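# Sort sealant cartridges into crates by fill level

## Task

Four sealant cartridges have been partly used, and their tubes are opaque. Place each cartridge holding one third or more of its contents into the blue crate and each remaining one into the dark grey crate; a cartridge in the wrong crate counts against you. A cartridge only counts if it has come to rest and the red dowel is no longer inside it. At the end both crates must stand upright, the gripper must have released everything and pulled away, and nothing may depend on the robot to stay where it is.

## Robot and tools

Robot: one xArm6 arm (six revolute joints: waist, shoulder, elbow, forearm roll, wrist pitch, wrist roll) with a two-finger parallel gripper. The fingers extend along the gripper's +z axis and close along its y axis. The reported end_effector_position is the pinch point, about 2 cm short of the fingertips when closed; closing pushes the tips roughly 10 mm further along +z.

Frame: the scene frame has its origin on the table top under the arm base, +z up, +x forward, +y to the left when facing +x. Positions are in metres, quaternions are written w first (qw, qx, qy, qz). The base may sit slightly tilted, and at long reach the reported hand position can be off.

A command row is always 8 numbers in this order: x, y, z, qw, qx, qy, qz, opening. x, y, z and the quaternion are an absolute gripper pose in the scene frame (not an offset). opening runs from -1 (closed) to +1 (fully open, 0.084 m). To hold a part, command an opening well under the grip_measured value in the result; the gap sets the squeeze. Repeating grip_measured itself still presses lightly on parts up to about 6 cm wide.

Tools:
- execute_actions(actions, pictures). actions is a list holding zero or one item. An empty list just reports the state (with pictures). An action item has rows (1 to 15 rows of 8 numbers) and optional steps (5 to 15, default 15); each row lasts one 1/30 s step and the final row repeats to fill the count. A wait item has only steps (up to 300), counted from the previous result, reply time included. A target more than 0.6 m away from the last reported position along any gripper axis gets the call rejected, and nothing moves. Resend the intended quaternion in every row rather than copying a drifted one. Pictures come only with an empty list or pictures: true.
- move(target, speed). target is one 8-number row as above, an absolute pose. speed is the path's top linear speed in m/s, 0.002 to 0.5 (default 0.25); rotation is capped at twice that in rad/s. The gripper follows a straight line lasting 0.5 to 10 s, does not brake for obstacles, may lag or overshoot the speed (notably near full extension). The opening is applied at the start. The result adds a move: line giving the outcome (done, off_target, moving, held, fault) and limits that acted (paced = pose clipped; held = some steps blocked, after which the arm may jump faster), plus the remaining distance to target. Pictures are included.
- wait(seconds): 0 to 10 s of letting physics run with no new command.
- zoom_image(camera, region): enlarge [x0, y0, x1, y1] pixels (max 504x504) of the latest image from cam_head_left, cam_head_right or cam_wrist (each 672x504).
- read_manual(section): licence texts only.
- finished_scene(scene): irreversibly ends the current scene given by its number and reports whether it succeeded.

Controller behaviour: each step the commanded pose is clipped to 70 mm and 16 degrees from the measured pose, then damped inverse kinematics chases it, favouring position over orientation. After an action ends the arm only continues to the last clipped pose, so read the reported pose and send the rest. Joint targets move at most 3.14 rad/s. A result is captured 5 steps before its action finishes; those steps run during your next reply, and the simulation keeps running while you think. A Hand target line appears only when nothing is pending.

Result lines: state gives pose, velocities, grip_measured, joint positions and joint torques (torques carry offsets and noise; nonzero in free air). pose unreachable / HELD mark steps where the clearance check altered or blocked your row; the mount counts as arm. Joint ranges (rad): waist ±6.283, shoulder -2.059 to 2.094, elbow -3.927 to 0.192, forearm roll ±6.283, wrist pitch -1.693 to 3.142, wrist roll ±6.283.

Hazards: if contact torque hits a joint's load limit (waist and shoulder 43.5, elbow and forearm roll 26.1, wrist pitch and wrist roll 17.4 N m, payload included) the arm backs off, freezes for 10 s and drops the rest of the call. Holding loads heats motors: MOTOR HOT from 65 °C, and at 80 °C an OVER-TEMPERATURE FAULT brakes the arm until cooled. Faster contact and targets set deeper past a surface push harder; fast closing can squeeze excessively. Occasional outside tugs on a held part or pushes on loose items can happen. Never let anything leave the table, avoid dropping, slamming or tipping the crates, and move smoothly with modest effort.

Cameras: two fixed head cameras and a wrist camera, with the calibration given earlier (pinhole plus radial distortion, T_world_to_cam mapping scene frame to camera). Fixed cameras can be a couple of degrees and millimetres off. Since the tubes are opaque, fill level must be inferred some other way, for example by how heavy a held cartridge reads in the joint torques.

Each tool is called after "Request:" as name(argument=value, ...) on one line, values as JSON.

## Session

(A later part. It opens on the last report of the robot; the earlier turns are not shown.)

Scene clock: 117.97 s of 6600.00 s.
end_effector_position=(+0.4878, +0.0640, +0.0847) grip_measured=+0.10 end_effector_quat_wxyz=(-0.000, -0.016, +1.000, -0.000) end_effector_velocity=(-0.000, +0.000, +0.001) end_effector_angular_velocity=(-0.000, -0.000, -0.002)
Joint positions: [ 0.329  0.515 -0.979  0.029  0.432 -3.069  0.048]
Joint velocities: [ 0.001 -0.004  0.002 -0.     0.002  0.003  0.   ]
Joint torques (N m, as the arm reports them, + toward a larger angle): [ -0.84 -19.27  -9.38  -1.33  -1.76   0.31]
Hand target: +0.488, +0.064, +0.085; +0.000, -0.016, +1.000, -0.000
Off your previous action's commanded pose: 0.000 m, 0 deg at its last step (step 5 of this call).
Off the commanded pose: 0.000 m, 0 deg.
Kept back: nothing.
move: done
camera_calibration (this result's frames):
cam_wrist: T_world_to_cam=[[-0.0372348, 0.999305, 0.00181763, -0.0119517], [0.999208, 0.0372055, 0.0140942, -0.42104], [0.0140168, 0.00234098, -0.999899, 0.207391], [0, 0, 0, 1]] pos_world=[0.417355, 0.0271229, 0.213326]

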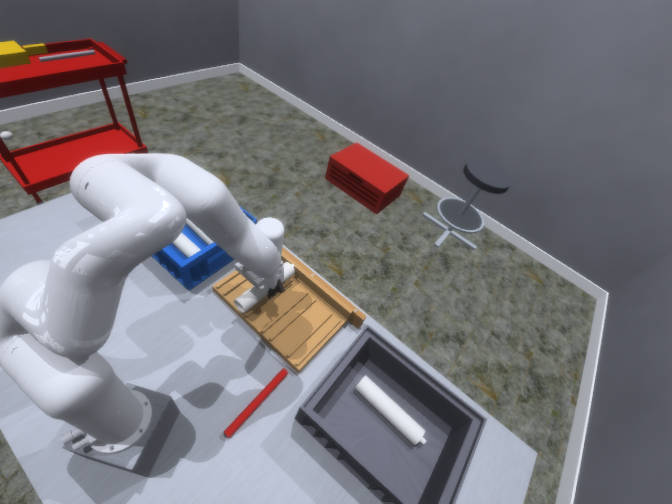

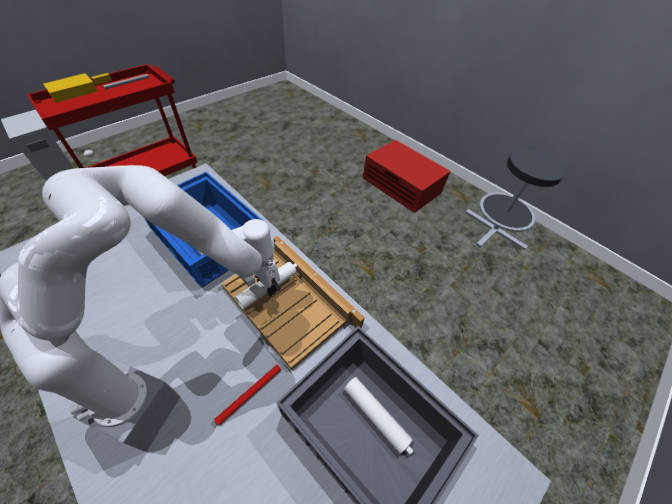

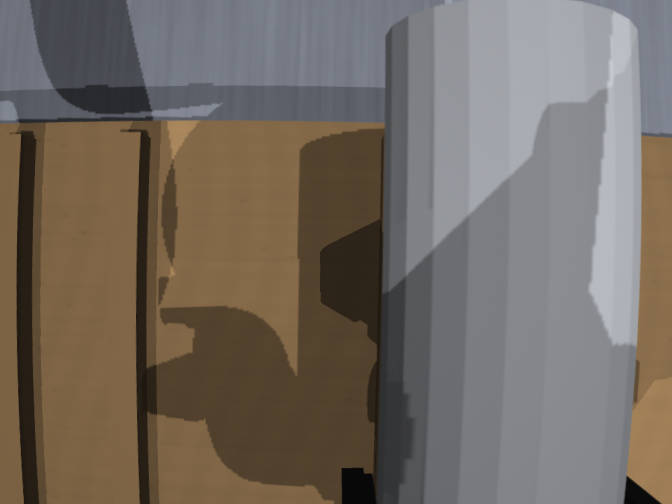

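Request:
move(target=[0.48,0.03,0.18,0,0.0157,-0.99988,0,-0.5], speed=0.3)

Request:
move(target=[0.385,-0.455,0.18,0,0.7071,0.7071,0,-0.5], speed=0.35)

Request:
move(target=[0.385,-0.455,0.054,0,0.7071,0.7071,0,-0.5], speed=0.25)

Request:
move(target=[0.385,-0.455,0.041,0,0.7071,0.7071,0,-0.5], speed=0.04)

Scene clock: 119.13 s of 6600.00 s.
end_effector_position=(+0.4794, +0.0300, +0.1794) grip_measured=+0.10 end_effector_quat_wxyz=(-0.001, -0.016, +1.000, -0.000) end_effector_velocity=(+0.003, -0.001, +0.005) end_effector_angular_velocity=(-0.000, -0.010, +0.002)
Joint positions: [ 0.256  0.245 -0.918  0.023  0.643 -3.135  0.048]
Joint velocities: [-0.002 -0.008 -0.004 -0.001  0.003 -0.003  0.   ]
Joint torques (N m, as the arm reports them, + toward a larger angle): [ -0.96 -17.15 -11.3   -1.29  -1.68   0.37]
Hand target: +0.480, +0.030, +0.180; -0.000, -0.016, +1.000, -0.000
Off the commanded pose: 0.001 m, 0 deg.
Kept back: nothing.
move: done
camera_calibration (this result's frames):
cam_wrist: T_world_to_cam=[[-0.0373913, 0.999299, 0.00159428, 0.0216138], [0.999214, 0.0373669, 0.0132685, -0.412556], [0.0131997, 0.00208916, -0.999911, 0.302723], [0, 0, 0, 1]] pos_world=[0.409044, -0.00681518, 0.308135]

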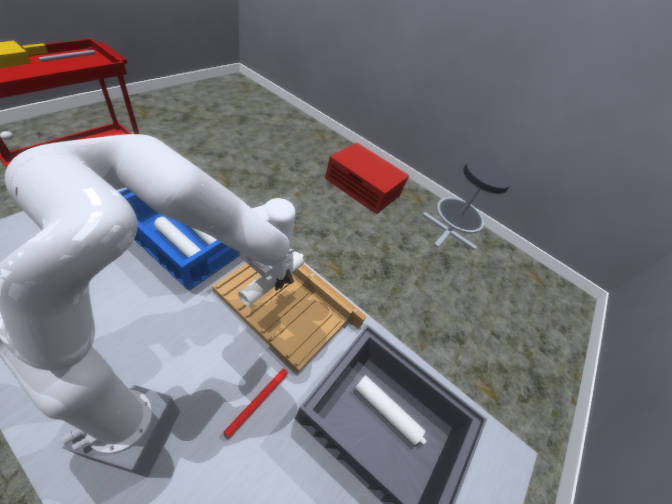

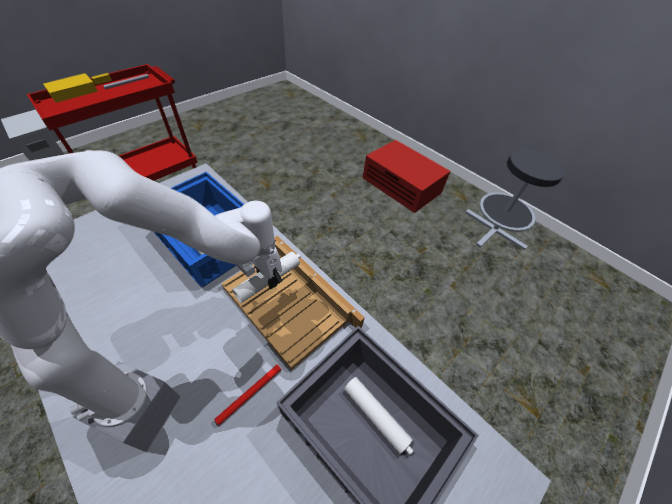

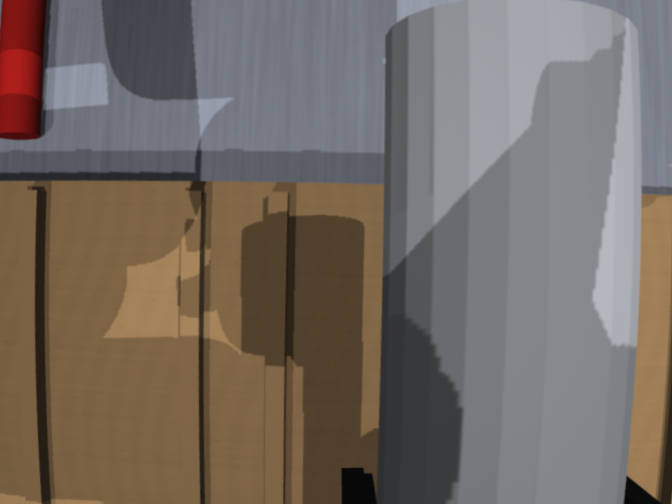

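Scene clock: 121.93 s of 6600.00 s.
end_effector_position=(+0.3831, -0.4551, +0.1802) grip_measured=+0.10 end_effector_quat_wxyz=(+0.000, +0.707, +0.707, -0.001) end_effector_velocity=(-0.001, -0.004, +0.001) end_effector_angular_velocity=(-0.001, +0.001, -0.007)
Joint positions: [-0.684  0.613 -1.467  0.043  0.847 -2.484  0.048]
Joint velocities: [-0.004  0.006 -0.012 -0.002  0.006  0.004  0.   ]
Joint torques (N m, as the arm reports them, + toward a larger angle): [ -1.7  -22.66 -12.3   -1.14  -1.63   0.24]
Hand target: +0.383, -0.456, +0.180; +0.000, +0.707, +0.707, -0.001
Off the commanded pose: 0.002 m, 0 deg.
Kept back: nothing.
move: done
camera_calibration (this result's frames):
cam_wrist: T_world_to_cam=[[0.999976, 0.00692498, 0.000896453, -0.34617], [0.00690936, -0.999842, 0.0163897, -0.390691], [0.00100981, -0.0163831, -0.999865, 0.302046], [0, 0, 0, 1]] pos_world=[0.348556, -0.383283, 0.308719]

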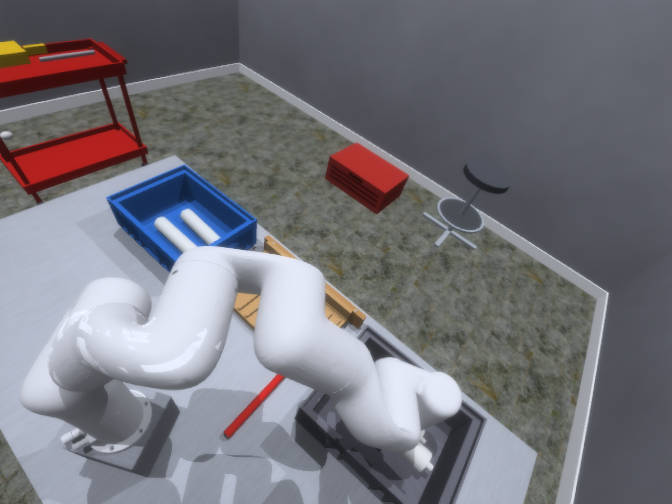

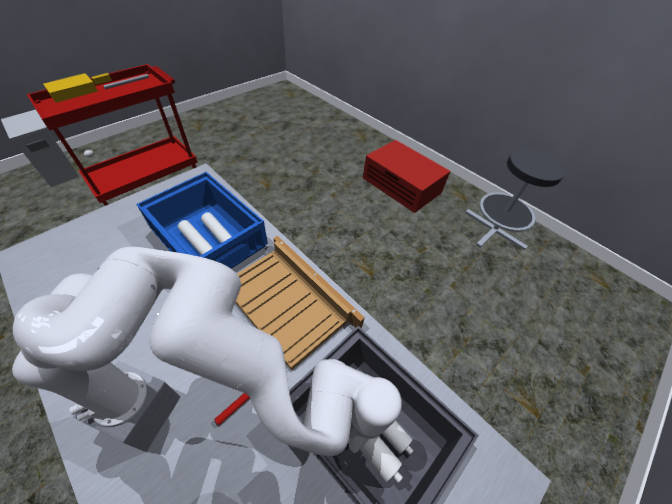

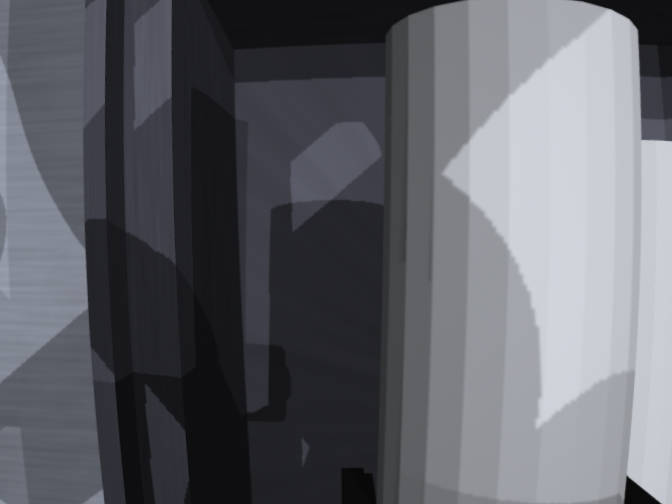

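Scene clock: 122.97 s of 6600.00 s.
end_effector_position=(+0.3856, -0.4556, +0.0549) grip_measured=+0.10 end_effector_quat_wxyz=(+0.001, +0.707, +0.707, -0.000) end_effector_velocity=(-0.004, +0.005, -0.009) end_effector_angular_velocity=(+0.014, +0.011, +0.000)
Joint positions: [-0.673  0.881 -1.516  0.058  0.627 -2.49   0.048]
Joint velocities: [ 0.001  0.013  0.003  0.001  0.001 -0.001 -0.   ]
Joint torques (N m, as the arm reports them, + toward a larger angle): [ -1.52 -23.96 -10.99  -1.    -1.71   0.33]
Hand target: +0.385, -0.455, +0.054; +0.000, +0.707, +0.707, +0.000
Off the commanded pose: 0.001 m, 0 deg.
Kept back: nothing.
move: done
camera_calibration (this result's frames):
cam_wrist: T_world_to_cam=[[0.999977, 0.00599619, 0.00313447, -0.349007], [0.0059453, -0.999854, 0.0159994, -0.388765], [0.00322995, -0.0159804, -0.999867, 0.176033], [0, 0, 0, 1]] pos_world=[0.350741, -0.383803, 0.183323]

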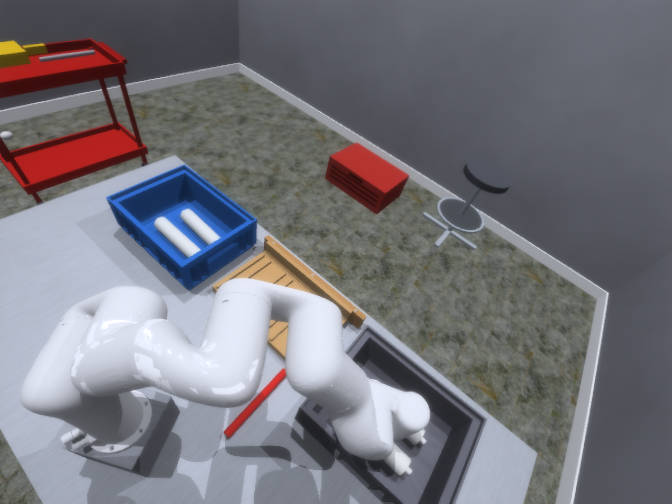

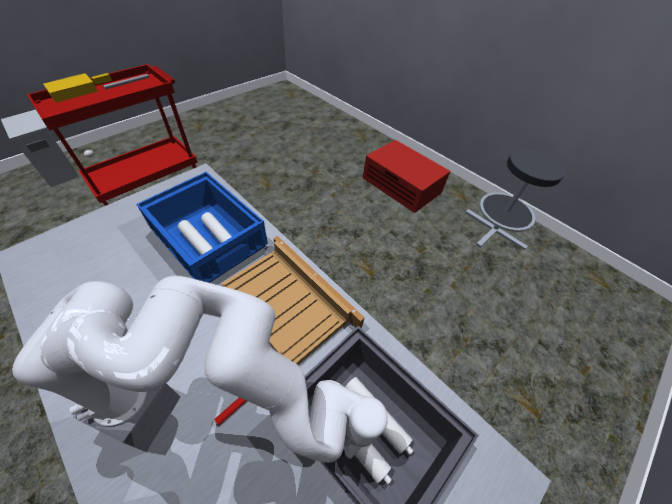

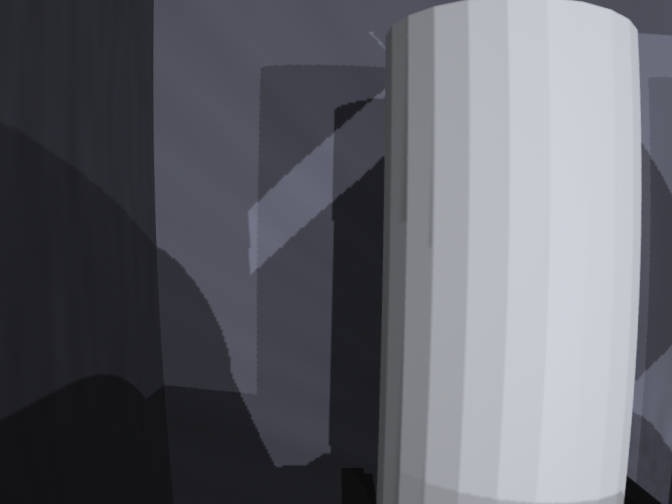

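Scene clock: 123.70 s of 6600.00 s.
end_effector_position=(+0.3851, -0.4551, +0.0413) grip_measured=+0.10 end_effector_quat_wxyz=(+0.000, +0.707, +0.707, -0.000) end_effector_velocity=(+0.002, -0.002, +0.001) end_effector_angular_velocity=(-0.005, -0.004, +0.001)
Joint positions: [-0.672  0.914 -1.529  0.059  0.608 -2.491  0.048]
Joint velocities: [-0.     0.    -0.005 -0.001 -0.002 -0.    -0.   ]
Joint torques (N m, as the arm reports them, + toward a larger angle): [ -1.84 -23.84 -10.46  -1.25  -1.51   0.25]
Hand target: +0.385, -0.455, +0.041; +0.000, +0.707, +0.707, +0.000
Off the commanded pose: 0.000 m, 0 deg.
Kept back: nothing.
move: done
camera_calibration (this result's frames):
cam_wrist: T_world_to_cam=[[0.999981, 0.00586481, 0.00212371, -0.348527], [0.00583241, -0.999871, 0.0149575, -0.387982], [0.00221116, -0.0149449, -0.999886, 0.163298], [0, 0, 0, 1]] pos_world=[0.350422, -0.383447, 0.169823]

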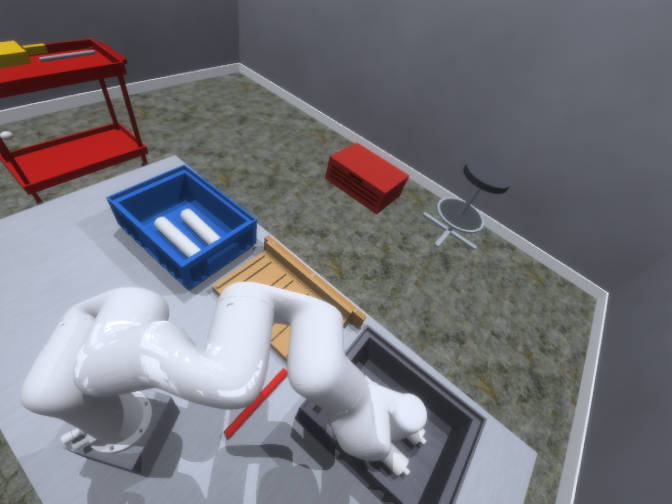

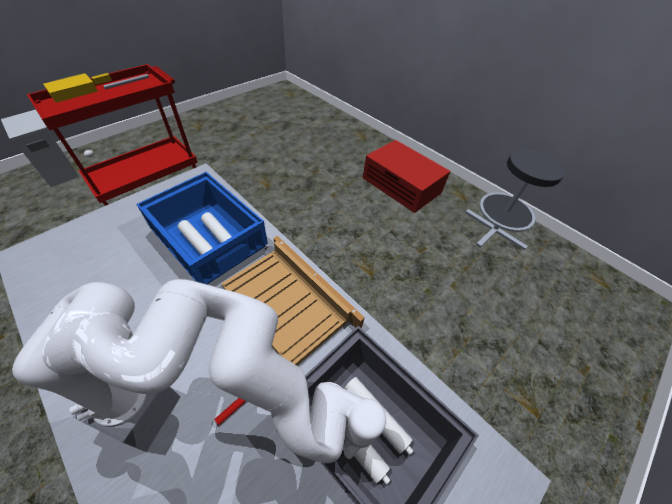

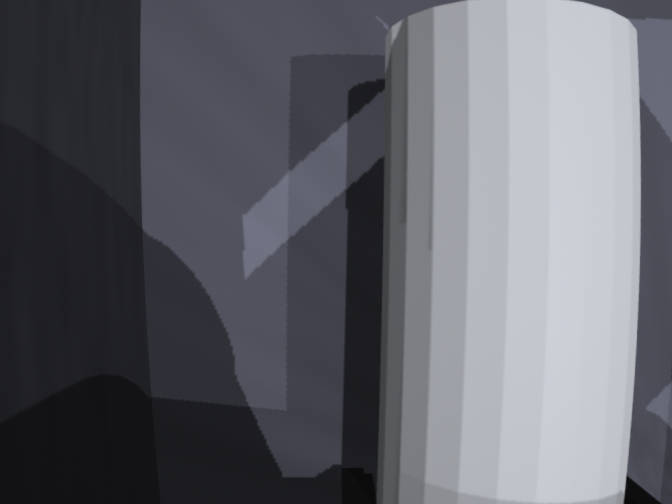

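Request:
execute_actions(actions=[{"rows":[[0.385,-0.455,0.040,0,0.7071,0.7071,0,-0.4],[0.385,-0.455,0.040,0,0.7071,0.7071,0,-0.2],[0.385,-0.455,0.040,0,0.7071,0.7071,0,0.0],[0.385,-0.455,0.040,0,0.7071,0.7071,0,0.1],[0.385,-0.455,0.041,0,0.7071,0.7071,0,0.2],[0.385,-0.455,0.041,0,0.7071,0.7071,0,0.3],[0.385,-0.455,0.041,0,0.7071,0.7071,0,0.45],[0.385,-0.455,0.041,0,0.7071,0.7071,0,0.6],[0.385,-0.455,0.041,0,0.7071,0.7071,0,0.65]],"steps":14}])

Request:
move(target=[0.385,-0.44,0.19,0,0.7071,0.7071,0,0.65], speed=0.3)

Request:
move(target=[0.33,-0.12,0.26,0,0.7071,0.7071,0,0.65], speed=0.35)

Scene clock: 124.33 s of 6600.00 s.
end_effector_position=(+0.3856, -0.4552, +0.0413) grip_measured=+0.58 end_effector_quat_wxyz=(+0.001, +0.707, +0.707, -0.000) end_effector_velocity=(+0.002, -0.003, +0.006) end_effector_angular_velocity=(-0.008, -0.006, -0.002)
Joint positions: [-0.671  0.914 -1.53   0.059  0.608 -2.491  0.068]
Joint velocities: [-0.001 -0.009 -0.    -0.    -0.     0.002  0.101]
Joint torques (N m, as the arm reports them, + toward a larger angle): [ -2.25 -23.05 -10.01  -1.44  -1.31   0.31]
Steps of this call (steps 1 to 10: nothing new was sent; steps 11 to 19: the first 9 steps of this action). Readings (end_effector_position):
11: (+0.3851, -0.4551, +0.0410)
12: (+0.3851, -0.4551, +0.0409)
14: (+0.3851, -0.4551, +0.0404)
18: (+0.3855, -0.4551, +0.0410)
19: the state above

Scene clock: 125.63 s of 6600.00 s.
end_effector_position=(+0.3845, -0.4395, +0.1890) grip_measured=+0.65 end_effector_quat_wxyz=(-0.001, +0.707, +0.707, +0.000) end_effector_velocity=(+0.003, -0.003, +0.009) end_effector_angular_velocity=(-0.012, -0.010, +0.002)
Joint positions: [-0.666  0.564 -1.416  0.045  0.847 -2.466  0.071]
Joint velocities: [-0.    -0.012 -0.006 -0.001  0.003 -0.001  0.   ]
Joint torques (N m, as the arm reports them, + toward a larger angle): [ -1.53 -21.09 -11.74  -1.03  -1.63   0.38]
Hand target: +0.385, -0.440, +0.190; -0.000, +0.707, +0.707, -0.000
Off your previous action's commanded pose: 0.000 m, 0 deg at its last step (step 5 of this call).
Off the commanded pose: 0.001 m, 0 deg.
Kept back: nothing.
move: done
camera_calibration (this result's frames):
cam_wrist: T_world_to_cam=[[0.999984, 0.00564791, 0.000555927, -0.348165], [0.00564004, -0.999896, 0.0132693, -0.374224], [0.000630813, -0.0132659, -0.999912, 0.312631], [0, 0, 0, 1]] pos_world=[0.350073, -0.368072, 0.317762]

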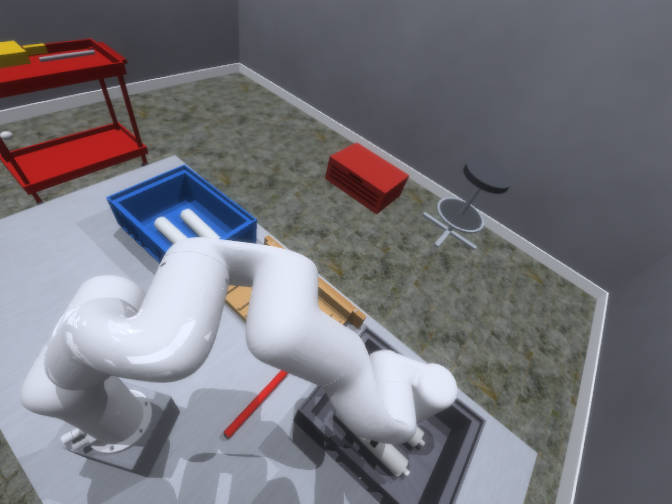

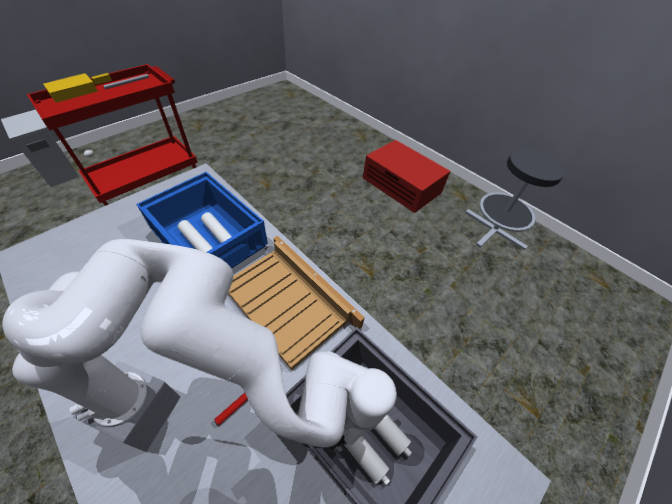

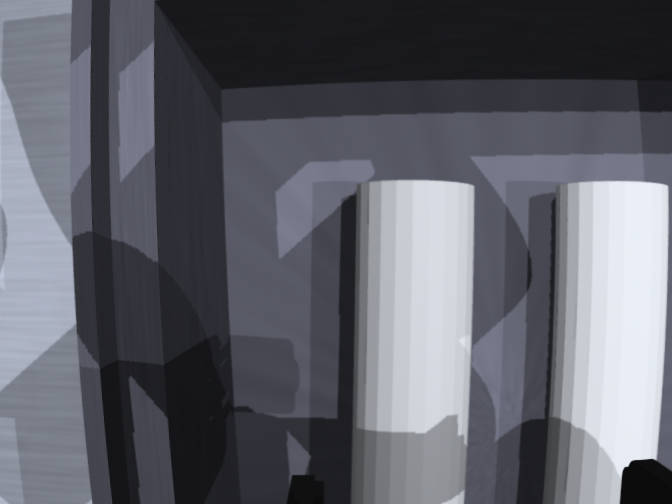

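Scene clock: 127.20 s of 6600.00 s.
end_effector_position=(+0.3313, -0.1197, +0.2598) grip_measured=+0.65 end_effector_quat_wxyz=(-0.000, +0.707, +0.707, +0.000) end_effector_velocity=(+0.000, +0.002, +0.001) end_effector_angular_velocity=(-0.003, -0.002, +0.001)
Joint positions: [-0.171 -0.325 -0.52   0.037  0.823 -1.966  0.071]
Joint velocities: [ 0.005 -0.007  0.003 -0.002  0.001  0.006  0.   ]
Joint torques (N m, as the arm reports them, + toward a larger angle): [ -0.76  -8.84 -11.93  -1.15  -1.52   0.3 ]
Hand target: +0.331, -0.119, +0.260; +0.000, +0.707, +0.707, +0.001
Off the commanded pose: 0.001 m, 0 deg.
Kept back: nothing.
move: done
camera_calibration (this result's frames):
cam_wrist: T_world_to_cam=[[0.999984, 0.00532631, 0.00213321, -0.297196], [0.00529656, -0.999892, 0.0137189, -0.055107], [0.00220605, -0.0137074, -0.999904, 0.387059], [0, 0, 0, 1]] pos_world=[0.296629, -0.0482126, 0.388412]

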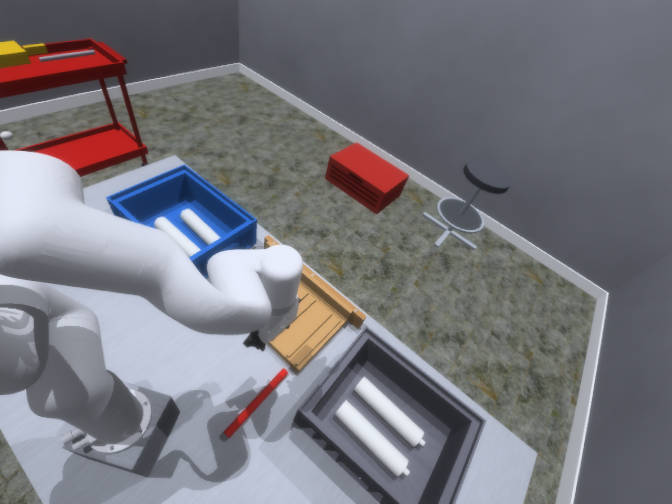

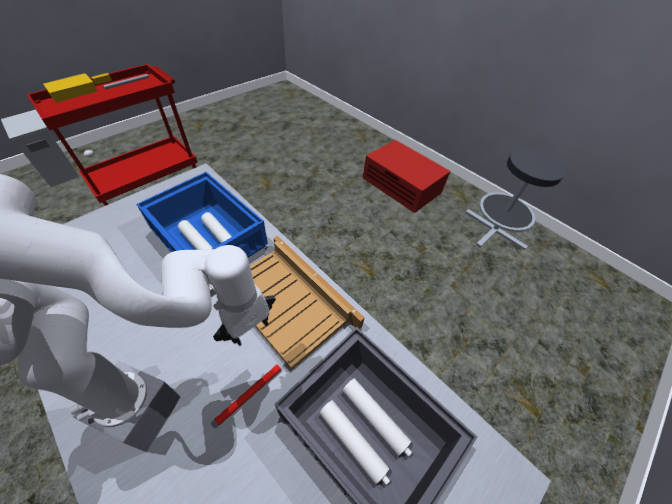

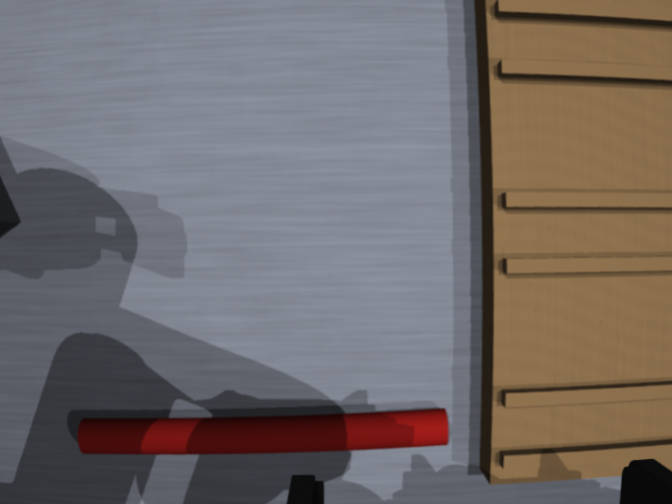

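Request:
wait(seconds=1)

Scene clock: 128.30 s of 6600.00 s.
end_effector_position=(+0.3313, -0.1194, +0.2600) grip_measured=+0.65 end_effector_quat_wxyz=(+0.000, +0.707, +0.707, +0.001) end_effector_velocity=(-0.000, +0.000, -0.000) end_effector_angular_velocity=(-0.000, +0.001, +0.001)
Joint positions: [-0.17  -0.326 -0.52   0.037  0.823 -1.965  0.071]
Joint velocities: [ 0.     0.     0.001 -0.001  0.     0.    -0.   ]
Joint torques (N m, as the arm reports them, + toward a larger angle): [ -1.08  -9.03 -11.83  -1.08  -1.59   0.26]
Hand target: +0.331, -0.119, +0.260; +0.000, +0.707, +0.707, +0.001
Off the commanded pose: 0.001 m, 0 deg.
Kept back: nothing.
Steps of this call (steps 1 to 33: nothing new was sent). Readings (end_effector_position):
1: (+0.3313, -0.1197, +0.2598)
2: (+0.3313, -0.1196, +0.2598)
4: (+0.3313, -0.1196, +0.2599)
8: (+0.3313, -0.1195, +0.2600)
33: the state above
camera_calibration (this result's frames):
cam_wrist: T_world_to_cam=[[0.999979, 0.00585239, 0.00266564, -0.297352], [0.00581448, -0.999885, 0.0140118, -0.0550668], [0.00274733, -0.013996, -0.999898, 0.387116], [0, 0, 0, 1]] pos_world=[0.296603, -0.0479021, 0.388641]

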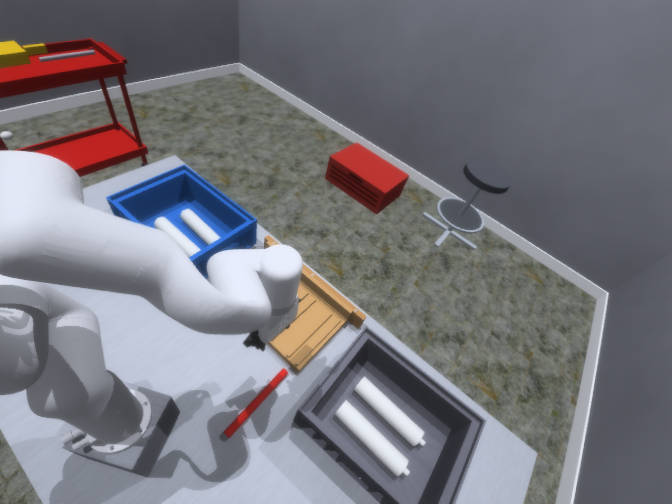

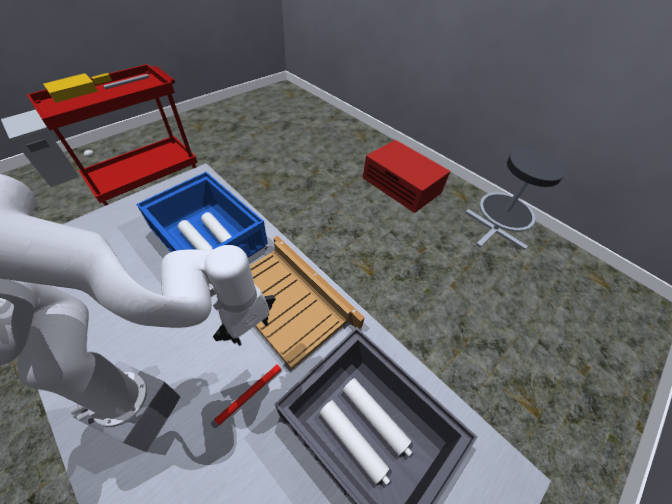

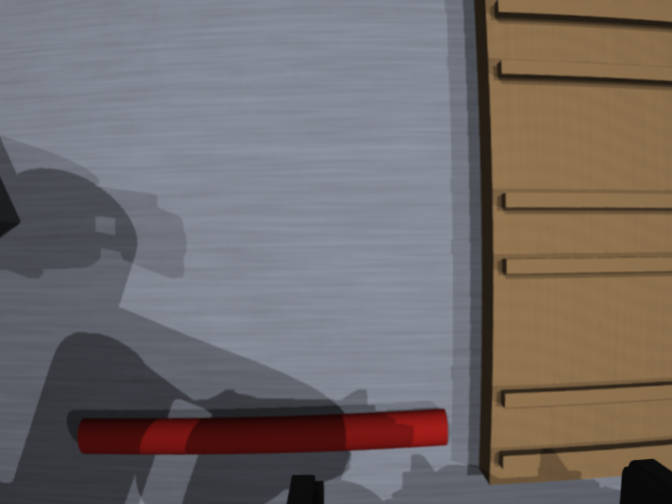

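Request:
finished_scene(scene=1)

The scene is finished: the task was done.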